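# Push or carry the crate into the yellow bay

## Task

Get the crate into the yellow-taped bay so that it sits upright, lies wholly within the tape without touching or crossing it, and still holds every piece of paper. Nothing else in the room may be disturbed. The robot must not tip over or finish leaning, and the result only counts if it holds without the robot supporting it.

## Robot and tools

Robot: a Hello Robot Stretch 3 with a single arm. It has a two-wheeled base (0.33 m long, 0.34 m wide) that can only drive straight or spin in place; it cannot slide sideways. The spin pivot lies between the drive wheels, 0.05 m behind the front edge. A lift rides on a mast, and the arm telescopes out to the robot's right side. To move the gripper forward or back you drive the base. With the arm in and the wrist folded, spinning sweeps a 0.28 m radius; an unfolded level wrist reaches beyond that.

Frames: the base frame has its origin on the floor between the drive wheels, with x forward, y left and z up. hand_pose is reported in this frame at the fingertip meeting point. Odometry is the base frame as it was at the scene's start. Heading runs from -3.142 to 3.142, positive to the left.

Tool execute_actions takes {"actions": [...]}, a list run in order. An empty list just returns the current state plus one image from each camera (head_camera, nav_camera, wrist_camera, always in that order, taken when the call ends). If any action is malformed or out of range, the whole call is rejected and nothing runs.

Each action may contain "robot", "steps" and "until":
- "steps" is an integer from 1 to 450 at 30 steps per second (default 1). {"steps": n} on its own just waits.
- "robot" can be a single command, a list of up to 8 commands run one after another, or {"stop": true}. Stop brakes everything and clears the queue.
- A command may hold "base", "joints" and "contact_limits". Inside a list you can also use {"pause_s": s}, with s up to 15.

The base takes exactly one key. {"translate_m": d} is a relative drive in metres from where the base is when that command begins; forward is positive and |d| is at most 1. {"rotate_rad": d} is a relative spin in radians; counter-clockwise (left) is positive and |d| is at most 3.2.

"joints" are absolute targets, given by name, and any joint you leave out keeps its previous target:
- lift_m 0 to 1.1 (arm height)
- arm_m 0 to 0.52 (extension)
- wrist_yaw_rad -1.345 to 4.42 (0 is along the arm, positive swings toward the front, 3.0 is folded over the base)
- wrist_pitch_rad -1.57 to 0.451 (negative tips the fingers down)
- wrist_roll_rad -2.911 to 2.911
- gripper_m -0.089 to 0.179 (larger is wider; the real gap is a bit smaller, and it is 0 below 0.007)
- head_pan_rad -3.953 to 1.73 (-1.57 looks along the arm)
- head_tilt_rad -1.53 to 0.419 (negative looks down)

"contact_limits": {"arm_m": effort%} ranges from 1 to 100. It sets the effort at which that arm motion halts with contact_stop, and it lasts until the next arm_m command.

Motions run in parallel and keep going between calls. A new command overrides an older one at once and throws away the rest of any older queue. Each queue item waits for the previous one to finish "done"; any other ending drops the remaining items.

"until" needs "steps" and ends the action early once its conditions hold. {"robot": {"status": "ended"}} waits until nothing is moving and no queue is running. You can also test fields, for example {"lift_m": [">", 0.3]} or {"base_status": ["!=", "moving"]}, using =, !=, <, <=, > or >=. Values are compared as printed. {"any": {"status": "ended"}} fires when the first motion finishes.

Base speed reaches 0.30 m/s and 1.9 rad/s only when the arm is stowed (lift_m < 0.30, arm_m < 0.03, wrist_yaw_rad > 2.54); otherwise it is 0.10 m/s and 0.63 rad/s. Fold or unfold the wrist only with lift_m between 0.32 and 0.95, pitch -0.4 and roll near 0. Once folded, the lift may go down to 0.25. If yaw is below -0.4, keep pitch at -0.5 or lower.

Gripper: to grasp, command a value below the object's width. To let go, command at least 0.02 more than where contact occurred. Neither the reading nor "done" proves that something is held.

Tool zoom_image takes {"camera": name, "region": [x0,y0,x1,y1]}, in pixels of that camera's last image, at most 504x504. Image sizes are head_camera 896x504, nav_camera 672x504 (fisheye) and wrist_camera 644x364.

Tool finished_scene takes {"scene": n} and ends that scene irreversibly. Call it only after every motion has stopped, because whatever is still moving gets braked and the final state is judged.

Result lines:
- base_status shows progress against its goal.
- joint_goals and joint_status cover each joint. Statuses are moving, done, off_target, contact_stop, time_out, stopped, not_commanded and torque_fault.
- measured_speeds gives speeds.
- refusals, queue and queue_left are reported.
- on_its_own flags goals that the robot itself changed, slack or switched-off joints, and tilt of 3 degrees or more.
- motor_effort is in percent, with the peak in brackets; it is noisy.
- base_tilt is in degrees; forward and right are positive.
- lidar_m gives 12 sectors of 30 degrees each, counter-clockwise from straight ahead, in a plane 0.17 m above the floor.
- wrist_depth_mm and head_depth_mm are 7x7 median depth grids.
- Lines beginning refused:, dropped: or replaced: explain goals that were ignored or ended.

After a contact_stop the joint goes slack until you command it again.

Cautions:
- Pushing against something fixed with the gripper above about 0.45 m can tip the robot, and a second push after a contact_stop is riskier.
- Driving while holding or pressing on something immovable, or snagging on furniture (especially when reversing), can also tip it.
- If it leans, back out in small steps, free the gripper, and lower lift_m to about 0.2.
- Avoid dropping, slamming or shoving hard.
- Loose objects may occasionally get nudged by outside forces.

Each tool is called after "Request:" as name(argument=value, ...), one argument or row to a line, values as JSON.

## Session

Request:
execute_actions(
  actions=[],
)

Scene clock: 0.00 s.
robot.base_odometry: x=+0.000 y=+0.000 heading=+0.000 (m, m, rad; robot's odometry frame)
robot.turned_by_wheels: +0.000 (rad since the last result)
robot.turned_by_imu: +0.000 (rad since the last result)
robot.base_tilt: forward=+0.0 right=+1.1 (deg)
robot.lidar_m: 2.48 2.48 2.17 1.60 1.82 1.95 1.25 1.68 1.49 1.91 1.91 1.43
robot.head_depth_mm: 2250 3133 3298 3304 3339 3109 2196 / 2254 3308 3355 3407 3439 3156 2190 / 2246 3194 3229 3324 3351 3171 2199 / 2136 3103 3190 3175 2543 2599 2183 / 2035 3003 3093 3079 2468 2509 2200 / 2028 2940 2983 2999 2421 2441 2207 / 2022 2863 2904 2919 2349 2363 2229
robot.base_status: not_commanded
robot.joint_positions: lift_m=+0.358 arm_m=-0.001 wrist_yaw_rad=+3.089 wrist_pitch_rad=-0.464 wrist_roll_rad=+0.017 gripper_m=+0.037 head_pan_rad=-0.012 head_tilt_rad=-0.004
robot.joint_goals: lift_m=+0.358 arm_m=-0.001 wrist_yaw_rad=+3.089 wrist_pitch_rad=-0.464 wrist_roll_rad=+0.017 gripper_m=+0.037 head_pan_rad=-0.012 head_tilt_rad=-0.004
robot.joint_status: lift_m=not_commanded arm_m=not_commanded wrist_yaw_rad=not_commanded wrist_pitch_rad=not_commanded wrist_roll_rad=not_commanded gripper_m=not_commanded head_pan_rad=not_commanded head_tilt_rad=not_commanded
robot.measured_speeds: translate_m=+0.000 rotate_rad=+0.000 lift_m=+0.000 arm_m=+0.000 wrist_yaw_rad=+0.000 wrist_pitch_rad=+0.000 wrist_roll_rad=+0.000 head_pan_rad=+0.000 head_tilt_rad=+0.000
robot: refusals=0 queue=idle queue_left=0
robot.motor_effort: left_wheel=+0 right_wheel=+0 lift_m=+19 arm_m=+1 wrist_yaw_rad=+0 wrist_pitch_rad=+7 wrist_roll_rad=+1 gripper_m=-1 head_pan_rad=+0 head_tilt_rad=+1 (%)
robot.hand_pose: x=-0.0097 y=+0.0740 z=+0.3605 quat_wxyz=(+0.182, +0.698, +0.143, +0.678) (m; robot's base frame)
robot.wrist_depth_mm: - - - - - - - / - - - - - - - / 880 864 909 898 925 931 961 / 730 743 742 764 761 779 803 / 614 622 - 649 650 655 647 / 546 551 - 557 567 573 580 / 484 - - - 487 504 500
pictures: head_camera (sideways: a quarter turn clockwise sets it upright), nav_camera (sideways: a quarter turn counterclockwise sets it upright), wrist_camera
Images, in order (width x height): head_camera 896x504, nav_camera 672x504, wrist_camera 644x364.

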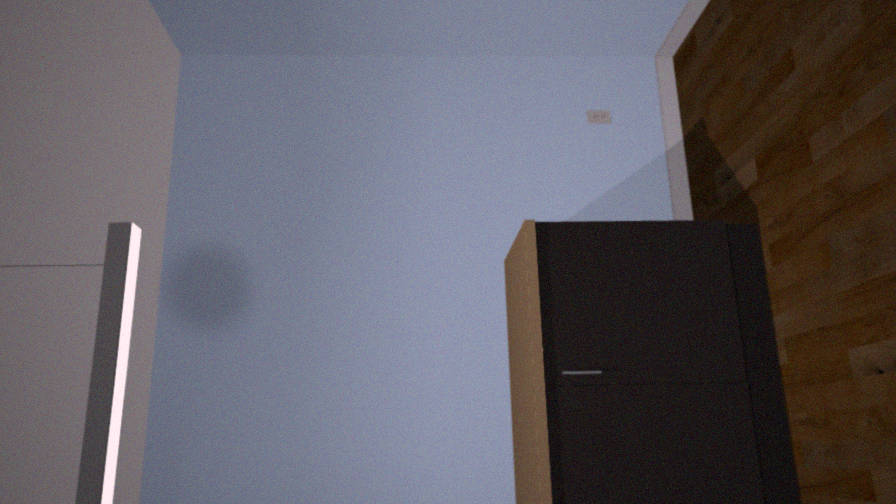

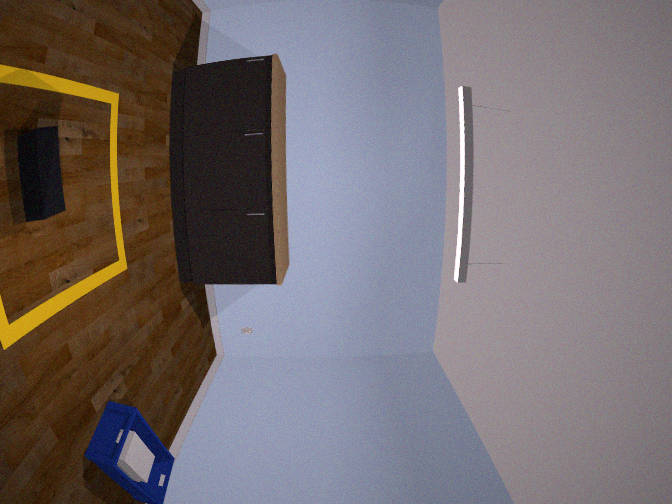

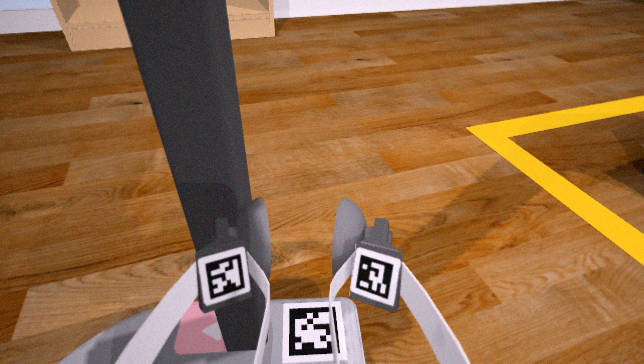

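Request:
execute_actions(
  actions=[
    {"robot":{"joints":{"head_tilt_rad":-1.0,"head_pan_rad":-0.3}},"steps":90,"until":{"robot":{"status":"ended"}}},
  ],
)

Scene clock: 6.87 s.
robot.base_odometry: x=+0.000 y=+0.000 heading=+0.000 (m, m, rad; robot's odometry frame)
robot.turned_by_wheels: +0.000 (rad since the last result)
robot.turned_by_imu: -0.001 (rad since the last result)
robot.base_tilt: forward=-0.1 right=+1.2 (deg)
robot.lidar_m: 2.47 2.48 2.17 1.59 1.82 1.95 1.25 1.68 1.50 1.91 1.92 1.43
robot.head_depth_mm: 1991 1716 1674 1489 1340 1221 1117 / 2197 1790 1678 1486 1337 1218 1153 / 2220 1907 1665 1492 1340 1218 1147 / 2222 1909 1673 1485 1342 1221 1130 / 2210 1902 1670 1487 1338 1223 1119 / 2219 1907 1669 1489 1344 1217 1119 / 2202 1911 1674 1483 1346 1221 1124
robot.base_status: not_commanded
robot.joint_positions: lift_m=+0.358 arm_m=-0.001 wrist_yaw_rad=+3.089 wrist_pitch_rad=-0.464 wrist_roll_rad=+0.017 gripper_m=+0.037 head_pan_rad=-0.293 head_tilt_rad=-0.987
robot.joint_goals: lift_m=+0.358 arm_m=-0.001 wrist_yaw_rad=+3.089 wrist_pitch_rad=-0.464 wrist_roll_rad=+0.017 gripper_m=+0.037 head_pan_rad=-0.300 head_tilt_rad=-1.000
robot.joint_status: lift_m=not_commanded arm_m=not_commanded wrist_yaw_rad=not_commanded wrist_pitch_rad=not_commanded wrist_roll_rad=not_commanded gripper_m=not_commanded head_pan_rad=done head_tilt_rad=done
robot.measured_speeds: translate_m=+0.000 rotate_rad=+0.000 lift_m=+0.000 arm_m=+0.000 wrist_yaw_rad=+0.000 wrist_pitch_rad=+0.000 wrist_roll_rad=+0.000 head_pan_rad=+0.000 head_tilt_rad=+0.000
robot: refusals=0 queue=done queue_left=0
robot.motor_effort: left_wheel=+0(0) right_wheel=+0(0) lift_m=+19(19) arm_m=+0(0) wrist_yaw_rad=+0(0) wrist_pitch_rad=+7(6) wrist_roll_rad=+1(1) gripper_m=+0(1) head_pan_rad=-4(24) head_tilt_rad=-5(30) (%)
robot.hand_pose: x=-0.0097 y=+0.0740 z=+0.3605 quat_wxyz=(+0.182, +0.698, +0.143, +0.678) (m; robot's base frame)
robot.wrist_depth_mm: - - - - - - - / - - - - - - - / 879 906 930 911 942 946 978 / 726 740 757 758 751 773 797 / 610 627 - 641 661 654 649 / 536 547 - 555 560 565 569 / 475 - - - 495 496 504
pictures: head_camera (sideways: a quarter turn clockwise sets it upright), nav_camera (sideways: a quarter turn counterclockwise sets it upright), wrist_camera
Images, in order (width x height): head_camera 896x504, nav_camera 672x504, wrist_camera 644x364.

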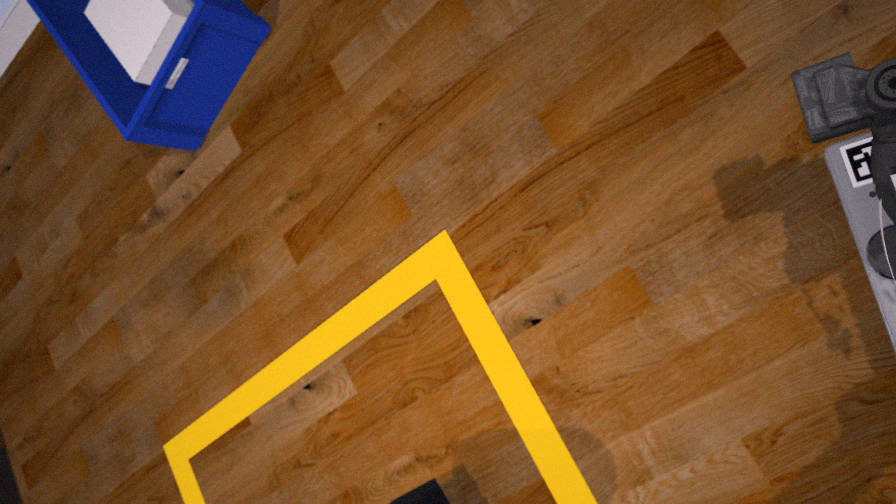

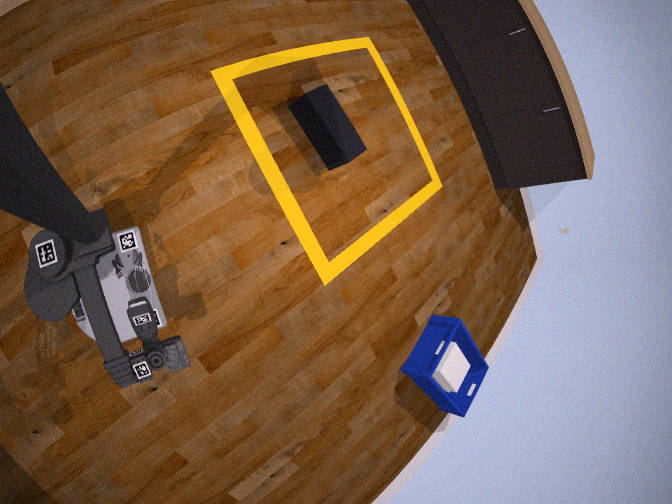

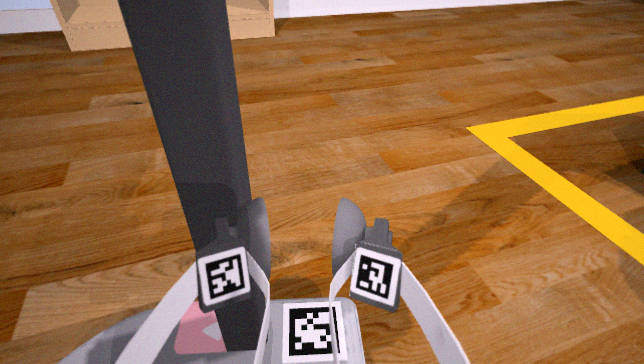

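Request:
execute_actions(
  actions=[
    {"robot":[{"joints":{"lift_m":0.28}},{"base":{"rotate_rad":-0.9}},{"base":{"translate_m":1.0}},{"base":{"translate_m":0.12}},{"base":{"rotate_rad":2.47}},{"joints":{"lift_m":0.8}},{"joints":{"wrist_yaw_rad":0,"head_pan_rad":-1.6,"head_tilt_rad":-0.9}},{"joints":{"wrist_pitch_rad":-1.5,"gripper_m":0.15}}],"steps":450,"until":{"robot":{"queue":["!=","running"]}}},
    {"steps":450,"until":{"robot":{"status":"ended"}}},
  ],
)

Scene clock: 56.97 s.
robot.base_odometry: x=+0.696 y=-0.877 heading=+1.570 (m, m, rad; robot's odometry frame)
robot.turned_by_wheels: +1.570 (rad since the last result)
robot.turned_by_imu: +1.567 (rad since the last result)
robot.base_tilt: forward=-0.3 right=+1.1 (deg)
robot.lidar_m: 2.88 2.59 2.14 1.67 1.83 1.05 0.89 0.89 0.47 0.39 2.03 2.31
robot.head_depth_mm: 1449 1561 1668 1446 1341 - 1118 / 1707 1883 1821 1401 1284 - 1132 / 2128 2091 1816 1381 1260 - - / 2489 2136 1815 1434 1389 1247 1143 / 2496 2162 1816 1585 1371 1250 1115 / 2460 2141 1827 1578 1397 1248 1132 / 2387 2157 1815 1579 1394 1253 1131
robot.base_status: done (rotate_rad +2.4699 of +2.4700)
robot.joint_positions: lift_m=+0.800 arm_m=-0.001 wrist_yaw_rad=+0.002 wrist_pitch_rad=-1.495 wrist_roll_rad=+0.017 gripper_m=+0.150 head_pan_rad=-1.593 head_tilt_rad=-0.903
robot.joint_goals: lift_m=+0.800 arm_m=-0.001 wrist_yaw_rad=+0.000 wrist_pitch_rad=-1.500 wrist_roll_rad=+0.017 gripper_m=+0.150 head_pan_rad=-1.600 head_tilt_rad=-0.900
robot.joint_status: lift_m=done arm_m=not_commanded wrist_yaw_rad=done wrist_pitch_rad=done wrist_roll_rad=not_commanded gripper_m=done head_pan_rad=done head_tilt_rad=done
robot.measured_speeds: translate_m=+0.000 rotate_rad=+0.000 lift_m=+0.000 arm_m=+0.000 wrist_yaw_rad=+0.000 wrist_pitch_rad=+0.000 wrist_roll_rad=+0.000 head_pan_rad=+0.000 head_tilt_rad=+0.000
robot: refusals=0 queue=done queue_left=0
robot.motor_effort: left_wheel=-2(7) right_wheel=+1(8) lift_m=+22(21) arm_m=+1(0) wrist_yaw_rad=-2(1) wrist_pitch_rad=-2(7) wrist_roll_rad=+1(1) gripper_m=+1(91) head_pan_rad=-4(38) head_tilt_rad=+0(7) (%)
robot.hand_pose: x=-0.0216 y=-0.1394 z=+0.6812 quat_wxyz=(+0.515, +0.477, -0.522, -0.485) (m; robot's base frame)
robot.wrist_depth_mm: 750 747 762 791 772 803 816 / 762 781 797 788 814 803 833 / 778 784 817 806 808 818 856 / 814 820 831 - 831 850 843 / 825 845 831 - 878 876 872 / 865 861 867 - 900 - 886 / 884 883 867 898 888 937 902
pictures: head_camera (sideways: a quarter turn clockwise sets it upright), nav_camera (sideways: a quarter turn counterclockwise sets it upright), wrist_camera
Images, in order (width x height): head_camera 896x504, nav_camera 672x504, wrist_camera 644x364.

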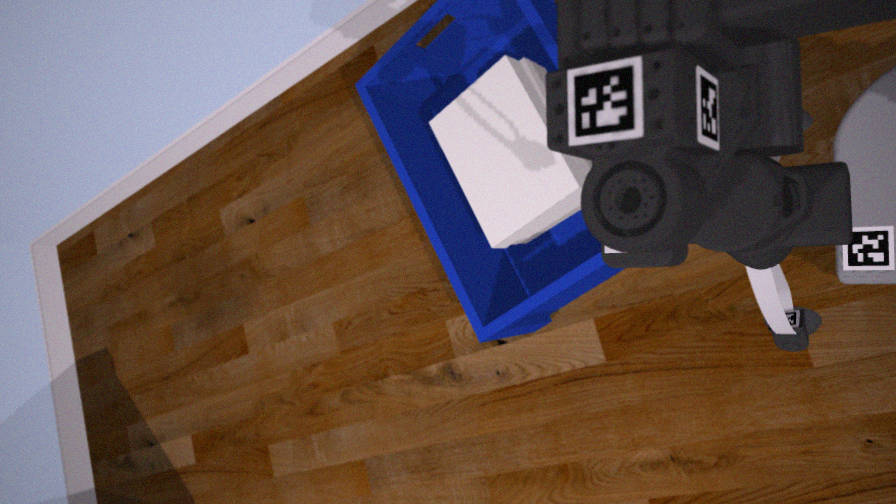

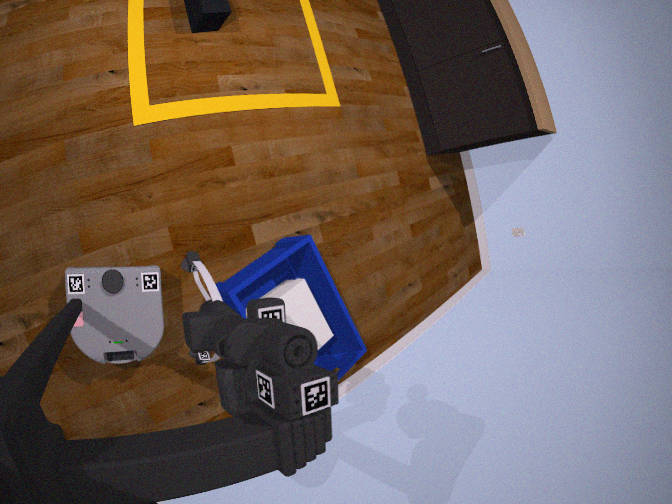

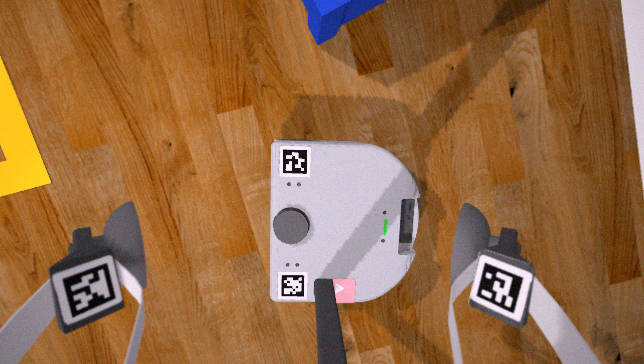

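Request:
execute_actions(
  actions=[
    {"robot":[{"base":{"translate_m":0.08},"joints":{"arm_m":0.46,"wrist_yaw_rad":0.45}},{"joints":{"lift_m":0.45}}],"steps":450,"until":{"robot":{"status":"ended"}}},
  ],
)

Scene clock: 73.47 s.
robot.base_odometry: x=+0.696 y=-0.797 heading=+1.570 (m, m, rad; robot's odometry frame)
robot.turned_by_wheels: +0.000 (rad since the last result)
robot.turned_by_imu: -0.003 (rad since the last result)
robot.base_tilt: forward=+0.0 right=+1.3 (deg)
robot.lidar_m: 2.81 2.52 2.10 1.69 1.69 1.14 0.97 0.97 0.41 0.43 2.00 2.29
robot.head_depth_mm: 1571 1709 1741 1460 1330 1252 1129 / 1873 1991 1817 1381 1281 1268 - / 2311 2140 1856 1353 1359 1208 1145 / 2527 2157 1825 1417 1347 1254 1158 / 2468 2138 1820 1577 1399 1246 1130 / 2453 2146 1821 1584 1389 1246 1130 / 2399 2140 1820 1577 1391 1252 1133
robot.base_status: done (translate_m +0.0800 of +0.0800)
robot.joint_positions: lift_m=+0.450 arm_m=+0.460 wrist_yaw_rad=+0.449 wrist_pitch_rad=-1.496 wrist_roll_rad=+0.017 gripper_m=+0.150 head_pan_rad=-1.593 head_tilt_rad=-0.902
robot.joint_goals: lift_m=+0.450 arm_m=+0.460 wrist_yaw_rad=+0.450 wrist_pitch_rad=-1.500 wrist_roll_rad=+0.017 gripper_m=+0.150 head_pan_rad=-1.600 head_tilt_rad=-0.900
robot.joint_status: lift_m=done arm_m=done wrist_yaw_rad=done wrist_pitch_rad=done wrist_roll_rad=not_commanded gripper_m=done head_pan_rad=done head_tilt_rad=done
robot.measured_speeds: translate_m=+0.000 rotate_rad=+0.000 lift_m=+0.000 arm_m=+0.000 wrist_yaw_rad=+0.000 wrist_pitch_rad=+0.000 wrist_roll_rad=+0.000 head_pan_rad=+0.000 head_tilt_rad=+0.000
robot: refusals=0 queue=done queue_left=0
robot.motor_effort: left_wheel=-2(3) right_wheel=+2(5) lift_m=+16(21) arm_m=+4(6) wrist_yaw_rad=+1(1) wrist_pitch_rad=-1(2) wrist_roll_rad=+0(0) gripper_m=+1(1) head_pan_rad=-4(5) head_tilt_rad=+1(1) (%)
robot.hand_pose: x=-0.0238 y=-0.6002 z=+0.3316 quat_wxyz=(+0.609, +0.581, -0.403, -0.359) (m; robot's base frame)
robot.wrist_depth_mm: 444 448 449 278 316 329 348 / 464 458 466 466 473 473 474 / 462 475 472 478 454 334 336 / 472 482 488 483 434 341 348 / 487 489 499 494 432 350 355 / 487 510 505 512 516 - 366 / 518 522 520 414 438 426 421
pictures: head_camera (sideways: a quarter turn clockwise sets it upright), nav_camera (sideways: a quarter turn counterclockwise sets it upright), wrist_camera
Images, in order (width x height): head_camera 896x504, nav_camera 672x504, wrist_camera 644x364.

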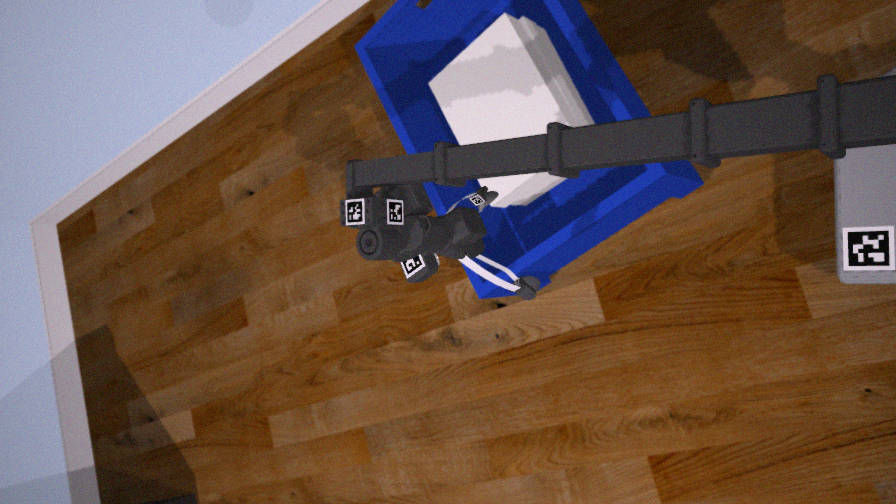

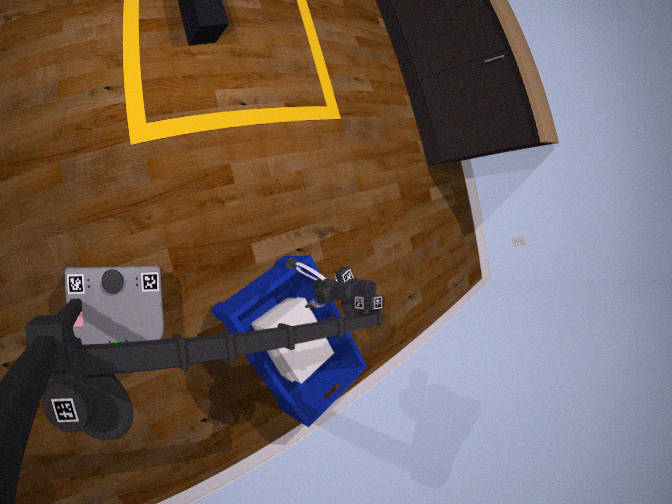

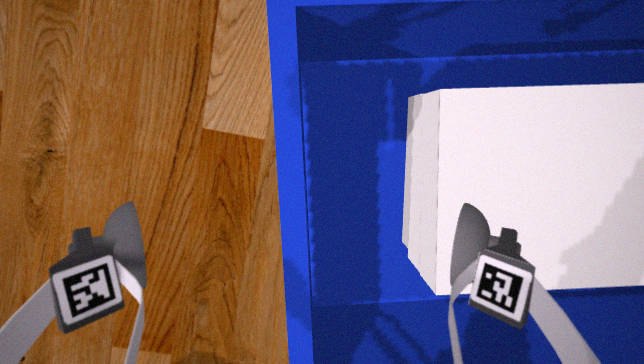

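Request:
execute_actions(
  actions=[
    {"robot":[{"base":{"translate_m":-0.055},"joints":{"arm_m":0.35,"gripper_m":0.1}},{"joints":{"lift_m":0.34}}],"steps":450,"until":{"robot":{"status":"ended"}}},
  ],
)

Scene clock: 81.47 s.
robot.base_odometry: x=+0.696 y=-0.852 heading=+1.570 (m, m, rad; robot's odometry frame)
robot.turned_by_wheels: +0.000 (rad since the last result)
robot.turned_by_imu: -0.002 (rad since the last result)
robot.base_tilt: forward=+0.0 right=+1.3 (deg)
robot.lidar_m: 2.87 2.56 2.12 1.67 1.94 1.08 0.92 0.92 0.45 0.39 2.02 2.30
robot.head_depth_mm: 1481 1602 1706 1450 1350 1247 1132 / 1756 1941 1825 1382 1283 1245 1146 / 2182 2165 1815 1409 1331 1211 1143 / 2530 2137 1822 1589 1292 1226 1154 / 2482 2155 1819 1582 1368 1250 1132 / 2441 2142 1815 1582 1399 1248 1134 / 2386 2148 1820 1580 1393 1248 1130
robot.base_status: done (translate_m -0.0550 of -0.0550)
robot.joint_positions: lift_m=+0.340 arm_m=+0.350 wrist_yaw_rad=+0.450 wrist_pitch_rad=-1.497 wrist_roll_rad=+0.017 gripper_m=+0.100 head_pan_rad=-1.593 head_tilt_rad=-0.902
robot.joint_goals: lift_m=+0.340 arm_m=+0.350 wrist_yaw_rad=+0.450 wrist_pitch_rad=-1.500 wrist_roll_rad=+0.017 gripper_m=+0.100 head_pan_rad=-1.600 head_tilt_rad=-0.900
robot.joint_status: lift_m=done arm_m=done wrist_yaw_rad=done wrist_pitch_rad=done wrist_roll_rad=not_commanded gripper_m=done head_pan_rad=done head_tilt_rad=done
robot.measured_speeds: translate_m=+0.000 rotate_rad=+0.000 lift_m=+0.000 arm_m=+0.000 wrist_yaw_rad=+0.000 wrist_pitch_rad=+0.000 wrist_roll_rad=+0.000 head_pan_rad=+0.000 head_tilt_rad=+0.000
robot: refusals=0 queue=done queue_left=0
robot.motor_effort: left_wheel=-1(6) right_wheel=+1(3) lift_m=+16(12) arm_m=-3(1) wrist_yaw_rad=+0(1) wrist_pitch_rad=-1(1) wrist_roll_rad=+1(0) gripper_m=+0(91) head_pan_rad=-3(4) head_tilt_rad=+1(1) (%)
robot.hand_pose: x=-0.0238 y=-0.4908 z=+0.2216 quat_wxyz=(+0.609, +0.581, -0.403, -0.359) (m; robot's base frame)
robot.wrist_depth_mm: 345 353 353 351 360 227 218 / 353 360 362 361 370 229 221 / 359 366 369 369 377 231 228 / 370 380 381 379 388 232 234 / 378 385 389 391 399 397 407 / 384 - 393 284 295 307 299 / 394 404 410 178 237 234 230
pictures: head_camera (sideways: a quarter turn clockwise sets it upright), nav_camera (sideways: a quarter turn counterclockwise sets it upright), wrist_camera
Images, in order (width x height): head_camera 896x504, nav_camera 672x504, wrist_camera 644x364.

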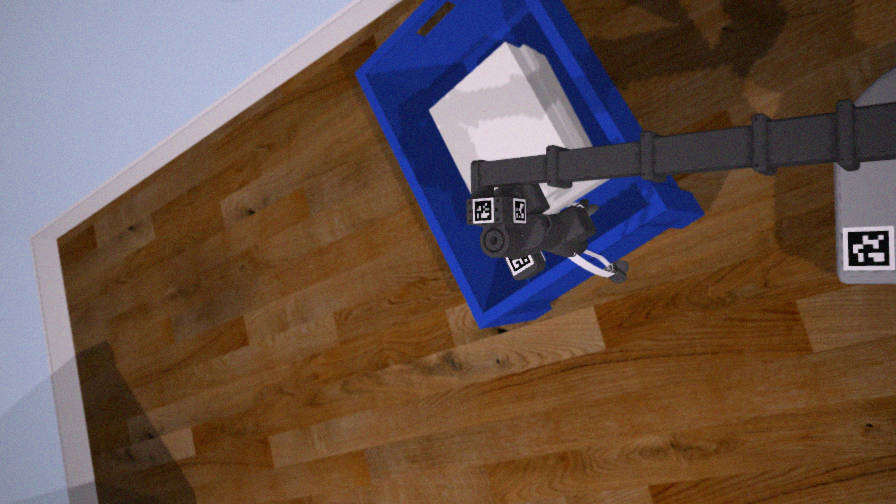

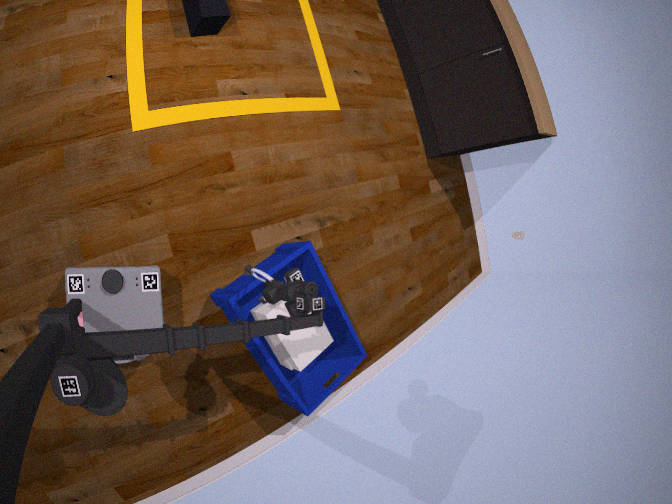

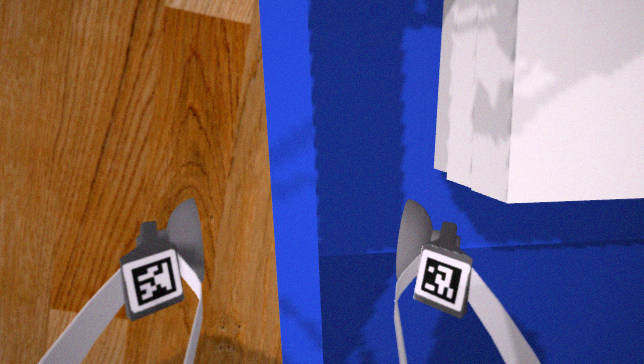

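Request:
execute_actions(
  actions=[
    {"robot":[{"joints":{"lift_m":0.25}},{"joints":{"gripper_m":-0.04}},{"base":{"translate_m":0.3},"joints":{"arm_m":0.5,"wrist_yaw_rad":0.1,"head_pan_rad":-1.2}},{"base":{"translate_m":0.5}}],"steps":450,"until":{"robot":{"status":"ended"}}},
  ],
)

Scene clock: 98.63 s.
robot.base_odometry: x=+0.698 y=-0.052 heading=+1.569 (m, m, rad; robot's odometry frame)
robot.turned_by_wheels: -0.001 (rad since the last result)
robot.turned_by_imu: -0.595 (rad since the last result)
robot.base_tilt: forward=-0.2 right=+1.2 (deg)
robot.lidar_m: 1.82 2.29 2.05 2.36 2.52 2.10 1.84 1.50 0.62 0.54 1.65 1.64
robot.head_depth_mm: 1916 2040 1827 1420 1287 1234 1123 / 2168 2147 1823 1457 1330 1250 1151 / 2433 2152 1822 1579 1395 1244 1145 / 2420 2159 1823 1579 1392 1250 1147 / 2365 2155 1821 1574 1395 1244 1128 / 2233 2138 1817 1573 1392 1254 1129 / 1563 1723 1826 1578 1396 1247 1130
robot.base_status: done (translate_m +0.4999 of +0.5000)
robot.joint_positions: lift_m=+0.250 arm_m=+0.500 wrist_yaw_rad=+0.111 wrist_pitch_rad=-1.471 wrist_roll_rad=-0.002 gripper_m=-0.016 head_pan_rad=-1.207 head_tilt_rad=-0.902
robot.joint_goals: lift_m=+0.250 arm_m=+0.500 wrist_yaw_rad=+0.100 wrist_pitch_rad=-1.500 wrist_roll_rad=-0.002 gripper_m=-0.017 head_pan_rad=-1.200 head_tilt_rad=-0.900
robot.joint_status: lift_m=done arm_m=done wrist_yaw_rad=done wrist_pitch_rad=done wrist_roll_rad=not_commanded gripper_m=done head_pan_rad=done head_tilt_rad=done
robot.measured_speeds: translate_m=+0.000 rotate_rad=+0.000 lift_m=+0.000 arm_m=+0.000 wrist_yaw_rad=+0.000 wrist_pitch_rad=+0.000 wrist_roll_rad=+0.000 head_pan_rad=+0.000 head_tilt_rad=+0.000
robot: refusals=0 queue=done queue_left=0
robot.on_its_own: gripper_m is held at -0.017, not at your -0.040, by its stall guard, which is not easing now; right_wheel is at rest, and its effort (+31) is outside its rest range (-18 to +18)
robot.motor_effort: left_wheel=-16(16) right_wheel=+31(31) lift_m=+17(18) arm_m=-5(9) wrist_yaw_rad=-10(18) wrist_pitch_rad=-12(32) wrist_roll_rad=+6(12) gripper_m=-26(100) head_pan_rad=+3(29) head_tilt_rad=+0(0) (%)
robot.hand_pose: x=-0.0214 y=-0.6470 z=+0.1315 quat_wxyz=(+0.550, +0.503, -0.496, -0.444) (m; robot's base frame)
robot.wrist_depth_mm: 268 69 69 275 281 200 139 / 272 277 70 280 286 211 146 / 277 279 72 287 290 225 154 / 282 288 73 290 294 300 304 / 287 293 75 86 303 304 289 / 296 296 76 77 281 256 226 / 299 300 307 79 229 204 185
pictures: head_camera (sideways: a quarter turn clockwise sets it upright), nav_camera (sideways: a quarter turn counterclockwise sets it upright), wrist_camera
Images, in order (width x height): head_camera 896x504, nav_camera 672x504, wrist_camera 644x364.

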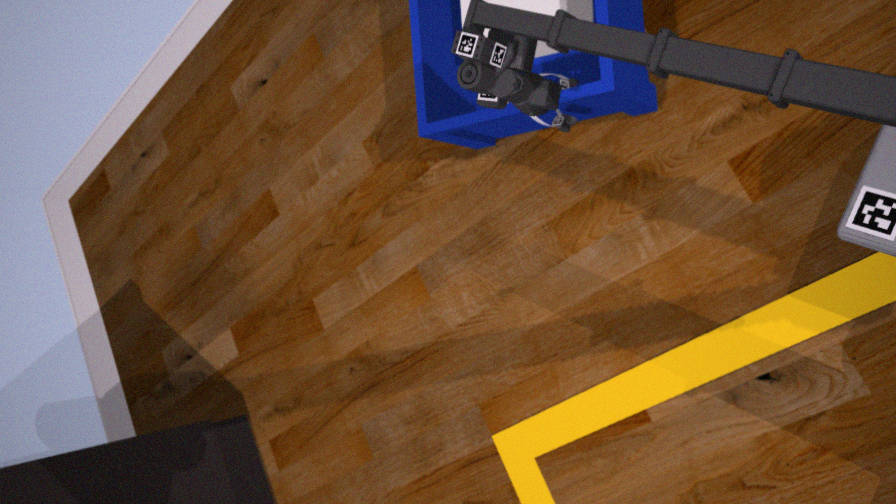

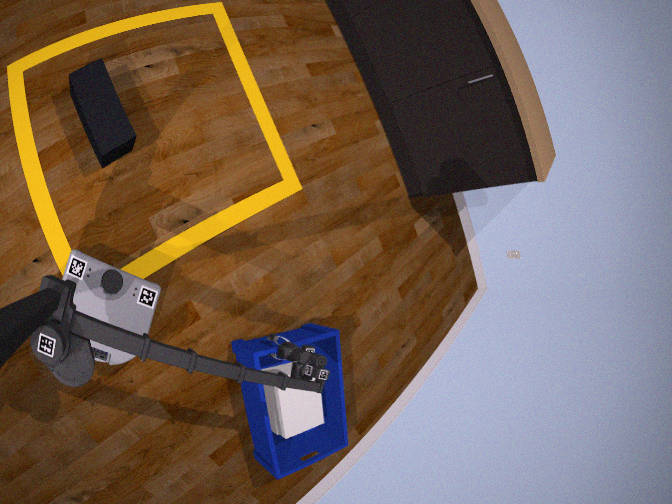

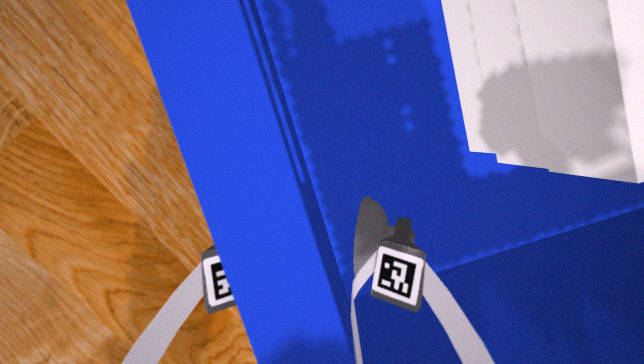

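Request:
execute_actions(
  actions=[
    {"robot":[{"joints":{"arm_m":0.2}},{"base":{"translate_m":0.3}}],"steps":450,"until":{"robot":{"status":"ended"}}},
  ],
)

Scene clock: 113.37 s.
robot.base_odometry: x=+0.698 y=+0.248 heading=+1.569 (m, m, rad; robot's odometry frame)
robot.turned_by_wheels: +0.001 (rad since the last result)
robot.turned_by_imu: +0.000 (rad since the last result)
robot.base_tilt: forward=-0.2 right=+1.2 (deg)
robot.lidar_m: 1.58 2.10 1.93 2.27 2.75 2.36 2.07 0.48 0.25 0.24 1.42 1.42
robot.head_depth_mm: 2175 2144 1810 1576 1208 1108 1117 / 2381 2140 1808 1581 1316 - 1098 / 2370 2150 1806 1579 1391 1250 1131 / 2234 2143 1818 1576 1397 1248 1148 / 2039 1751 1822 1579 1402 1254 1132 / 1370 1571 1796 1576 1396 1249 1124 / 1303 1493 1736 1579 1389 1247 1130
robot.base_status: done (translate_m +0.2999 of +0.3000)
robot.joint_positions: lift_m=+0.250 arm_m=+0.201 wrist_yaw_rad=+0.109 wrist_pitch_rad=-1.476 wrist_roll_rad=+0.004 gripper_m=-0.013 head_pan_rad=-1.207 head_tilt_rad=-0.902
robot.joint_goals: lift_m=+0.250 arm_m=+0.200 wrist_yaw_rad=+0.100 wrist_pitch_rad=-1.500 wrist_roll_rad=+0.004 gripper_m=-0.014 head_pan_rad=-1.200 head_tilt_rad=-0.900
robot.joint_status: lift_m=done arm_m=done wrist_yaw_rad=done wrist_pitch_rad=done wrist_roll_rad=not_commanded gripper_m=done head_pan_rad=done head_tilt_rad=done
robot.measured_speeds: translate_m=+0.000 rotate_rad=+0.000 lift_m=+0.000 arm_m=+0.000 wrist_yaw_rad=+0.000 wrist_pitch_rad=+0.000 wrist_roll_rad=+0.000 head_pan_rad=+0.000 head_tilt_rad=+0.000
robot: refusals=0 queue=done queue_left=0
robot.on_its_own: gripper_m is held at -0.014, not at your -0.040, by its stall guard, which is not easing now; right_wheel is at rest, and its effort (+20) is outside its rest range (-18 to +18)
robot.motor_effort: left_wheel=-6(15) right_wheel=+20(32) lift_m=+17(17) arm_m=-6(15) wrist_yaw_rad=-8(16) wrist_pitch_rad=-10(41) wrist_roll_rad=+5(13) gripper_m=-23(27) head_pan_rad=+3(3) head_tilt_rad=+0(1) (%)
robot.hand_pose: x=-0.0216 y=-0.3456 z=+0.1315 quat_wxyz=(+0.547, +0.503, -0.497, -0.448) (m; robot's base frame)
robot.wrist_depth_mm: 270 271 70 274 279 226 154 / 273 275 71 282 283 230 157 / 279 279 73 73 292 237 160 / 281 285 288 75 295 296 165 / 289 296 76 76 303 307 307 / 295 298 77 77 305 284 266 / 301 306 307 79 231 221 209
pictures: head_camera (sideways: a quarter turn clockwise sets it upright), nav_camera (sideways: a quarter turn counterclockwise sets it upright), wrist_camera
Images, in order (width x height): head_camera 896x504, nav_camera 672x504, wrist_camera 644x364.

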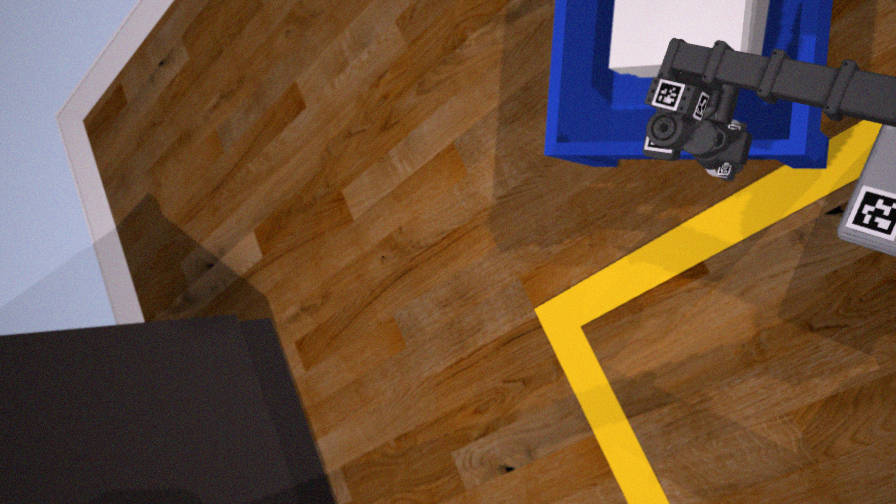

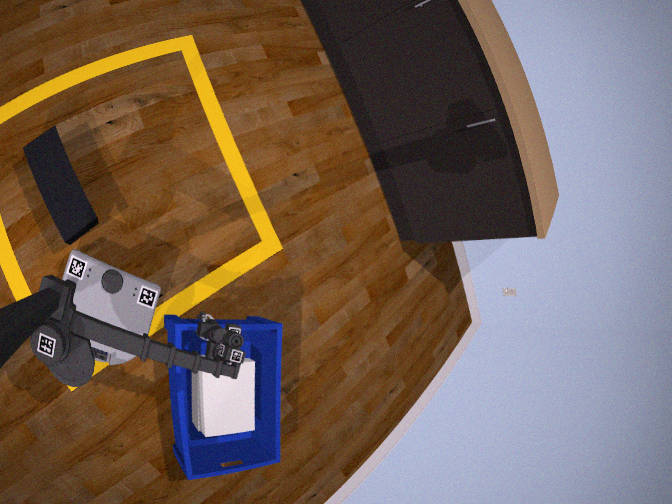

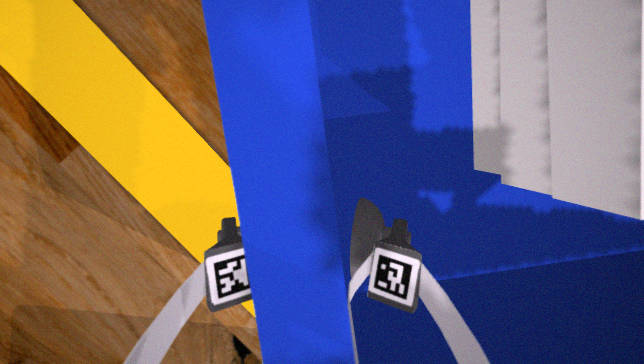

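Request:
execute_actions(
  actions=[
    {"robot":[{"joints":{"gripper_m":0.1}},{"joints":{"lift_m":0.6}},{"joints":{"arm_m":0,"wrist_pitch_rad":-0.4,"wrist_roll_rad":0},"base":{"translate_m":-0.85}},{"joints":{"wrist_yaw_rad":3.0},"base":{"rotate_rad":-1.57}},{"base":{"translate_m":0.58},"joints":{"lift_m":0.28,"gripper_m":0.03}},{"base":{"rotate_rad":1.93},"joints":{"head_pan_rad":0,"head_tilt_rad":-1.0}}],"steps":450,"until":{"robot":{"status":"ended"}}},
    {"steps":450,"until":{"robot":{"status":"ended"}}},
  ],
)

Scene clock: 155.13 s.
robot.base_odometry: x=+1.278 y=-0.602 heading=+1.930 (m, m, rad; robot's odometry frame)
robot.turned_by_wheels: +0.361 (rad since the last result)
robot.turned_by_imu: +0.342 (rad since the last result)
robot.base_tilt: forward=-0.1 right=+1.2 (deg)
robot.lidar_m: 0.26 0.27 3.02 2.52 2.48 1.00 0.73 0.71 0.74 1.00 0.35 0.30
robot.head_depth_mm: 2155 1892 1677 1484 1316 1185 1127 / 2210 1908 1665 1347 1212 1189 1135 / 2204 1903 1660 1358 1188 1186 1129 / 2216 1892 1666 1418 1299 1187 1133 / 2225 1887 1666 1484 1322 1187 1131 / 2216 1911 1622 1484 1341 1218 1118 / 2210 1859 1615 1487 1339 1224 1122
robot.base_status: done (rotate_rad +1.9299 of +1.9300)
robot.joint_positions: lift_m=+0.280 arm_m=+0.000 wrist_yaw_rad=+2.999 wrist_pitch_rad=-0.418 wrist_roll_rad=+0.004 gripper_m=+0.030 head_pan_rad=-0.007 head_tilt_rad=-0.988
robot.joint_goals: lift_m=+0.280 arm_m=+0.000 wrist_yaw_rad=+3.000 wrist_pitch_rad=-0.400 wrist_roll_rad=+0.000 gripper_m=+0.030 head_pan_rad=+0.000 head_tilt_rad=-1.000
robot.joint_status: lift_m=done arm_m=done wrist_yaw_rad=done wrist_pitch_rad=done wrist_roll_rad=done gripper_m=done head_pan_rad=done head_tilt_rad=done
robot.measured_speeds: translate_m=+0.000 rotate_rad=+0.000 lift_m=+0.000 arm_m=+0.000 wrist_yaw_rad=+0.000 wrist_pitch_rad=+0.000 wrist_roll_rad=+0.000 head_pan_rad=+0.000 head_tilt_rad=+0.000
robot: refusals=0 queue=done queue_left=0
robot.motor_effort: left_wheel=-1(8) right_wheel=+1(20) lift_m=+16(21) arm_m=-3(7) wrist_yaw_rad=+1(9) wrist_pitch_rad=+8(9) wrist_roll_rad=-1(4) gripper_m=+0(89) head_pan_rad=+3(38) head_tilt_rad=-4(12) (%)
robot.hand_pose: x=+0.0106 y=+0.0768 z=+0.2928 quat_wxyz=(+0.196, +0.702, +0.097, +0.678) (m; robot's base frame)
robot.wrist_depth_mm: - - - - - - - / - - - - - - - / 803 - 804 861 908 889 942 / 656 649 671 676 702 693 716 / 540 545 - 569 579 576 598 / 473 494 - - 509 501 489 / - - - - 426 437 290
pictures: head_camera (sideways: a quarter turn clockwise sets it upright), nav_camera (sideways: a quarter turn counterclockwise sets it upright), wrist_camera
Images, in order (width x height): head_camera 896x504, nav_camera 672x504, wrist_camera 644x364.

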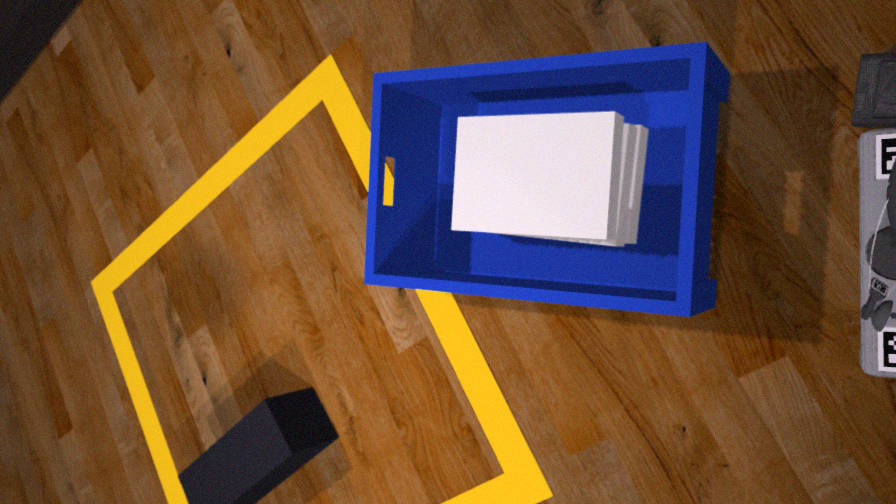

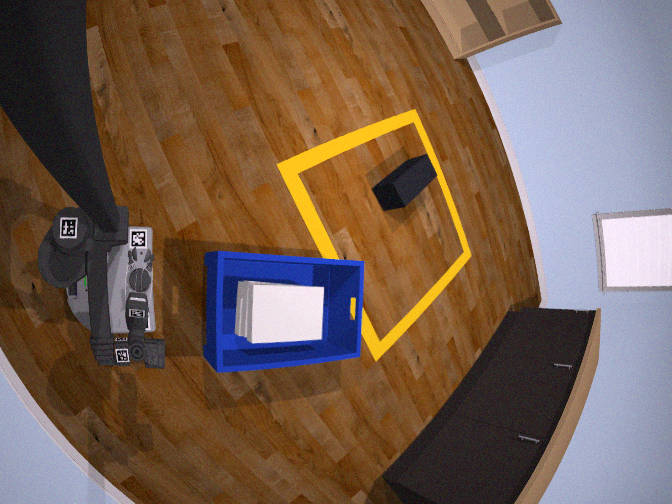

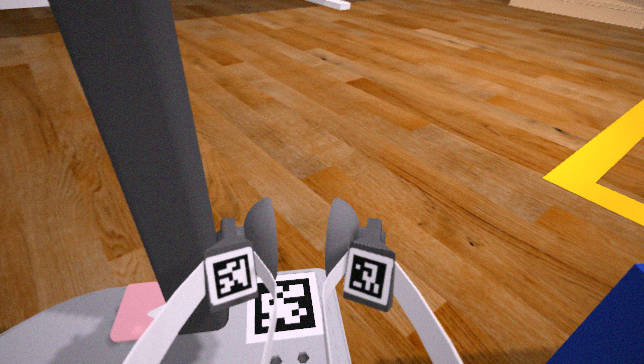

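Request:
execute_actions(
  actions=[
    {"robot":[{"base":{"rotate_rad":0.15}},{"joints":{"lift_m":0.32},"base":{"translate_m":0.75}}],"steps":450,"until":{"robot":{"status":"ended"}}},
  ],
)

Scene clock: 176.93 s.
robot.base_odometry: x=+0.912 y=+0.053 heading=+2.079 (m, m, rad; robot's odometry frame)
robot.turned_by_wheels: +0.149 (rad since the last result)
robot.turned_by_imu: +0.006 (rad since the last result)
robot.base_tilt: forward=-0.3 right=+1.4 (deg)
robot.lidar_m: - 2.47 2.27 2.49 2.36 1.90 1.40 1.35 1.40 0.21 0.36 -
robot.head_depth_mm: 1776 1906 1657 1480 1207 1084 1083 / 2111 1891 1671 1485 1167 1076 1120 / 2189 1898 1668 1488 1320 1096 1131 / 2198 1903 1673 1483 1319 1203 1119 / 2189 1890 1669 1481 1342 1221 1133 / 2213 1898 1668 1491 1341 1216 1120 / 2198 1906 1667 1487 1202 1218 1120
robot.base_status: done (translate_m +0.7499 of +0.7500)
robot.joint_positions: lift_m=+0.320 arm_m=+0.000 wrist_yaw_rad=+3.000 wrist_pitch_rad=-0.417 wrist_roll_rad=+0.004 gripper_m=+0.030 head_pan_rad=-0.007 head_tilt_rad=-0.989
robot.joint_goals: lift_m=+0.320 arm_m=+0.000 wrist_yaw_rad=+3.000 wrist_pitch_rad=-0.400 wrist_roll_rad=+0.000 gripper_m=+0.030 head_pan_rad=+0.000 head_tilt_rad=-1.000
robot.joint_status: lift_m=done arm_m=done wrist_yaw_rad=done wrist_pitch_rad=done wrist_roll_rad=done gripper_m=done head_pan_rad=done head_tilt_rad=done
robot.measured_speeds: translate_m=+0.000 rotate_rad=+0.000 lift_m=+0.000 arm_m=+0.000 wrist_yaw_rad=+0.000 wrist_pitch_rad=+0.000 wrist_roll_rad=+0.000 head_pan_rad=+0.000 head_tilt_rad=+0.000
robot: refusals=0 queue=done queue_left=0
robot.on_its_own: right_wheel is at rest, and its effort (+24) is outside its rest range (-18 to +18)
robot.motor_effort: left_wheel=+0(12) right_wheel=+24(42) lift_m=+21(23) arm_m=-2(3) wrist_yaw_rad=+0(1) wrist_pitch_rad=+8(8) wrist_roll_rad=-1(1) gripper_m=+0(1) head_pan_rad=+2(3) head_tilt_rad=-4(5) (%)
robot.hand_pose: x=+0.0105 y=+0.0771 z=+0.3328 quat_wxyz=(+0.196, +0.702, +0.097, +0.678) (m; robot's base frame)
robot.wrist_depth_mm: - - - - - - - / - - - - - - - / 852 - 891 939 948 998 659 / 709 719 731 743 753 593 536 / 603 608 - 629 632 600 627 / 523 512 - 538 554 557 571 / 461 - - 470 475 478 480
pictures: head_camera (sideways: a quarter turn clockwise sets it upright), nav_camera (sideways: a quarter turn counterclockwise sets it upright), wrist_camera
Images, in order (width x height): head_camera 896x504, nav_camera 672x504, wrist_camera 644x364.

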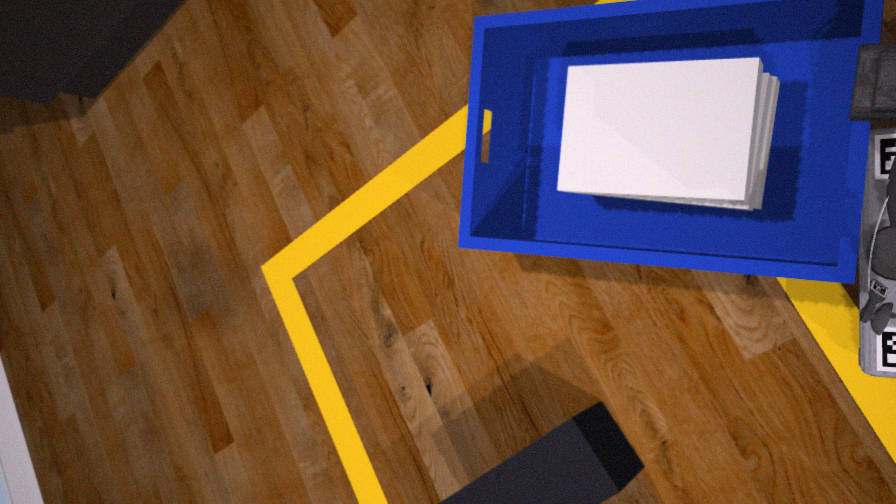

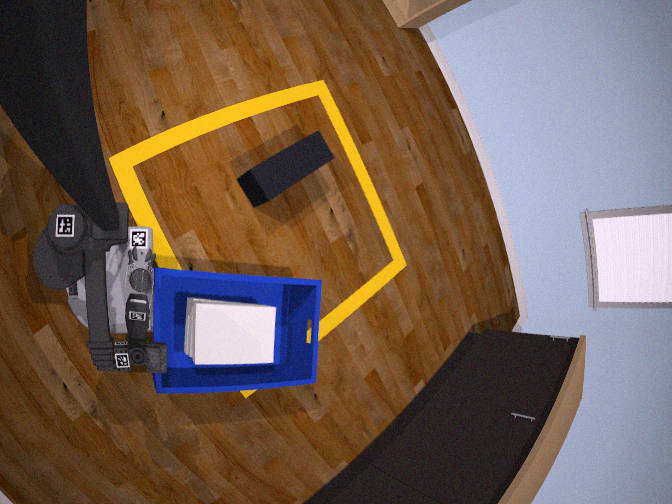

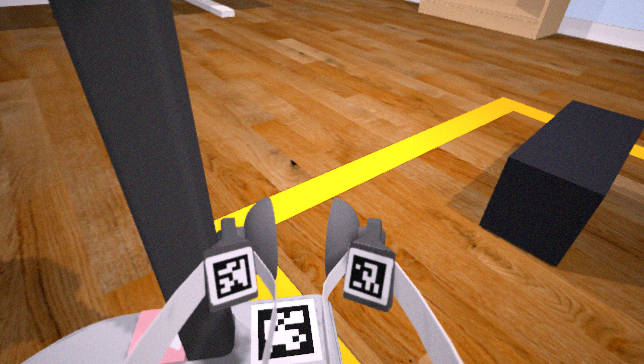

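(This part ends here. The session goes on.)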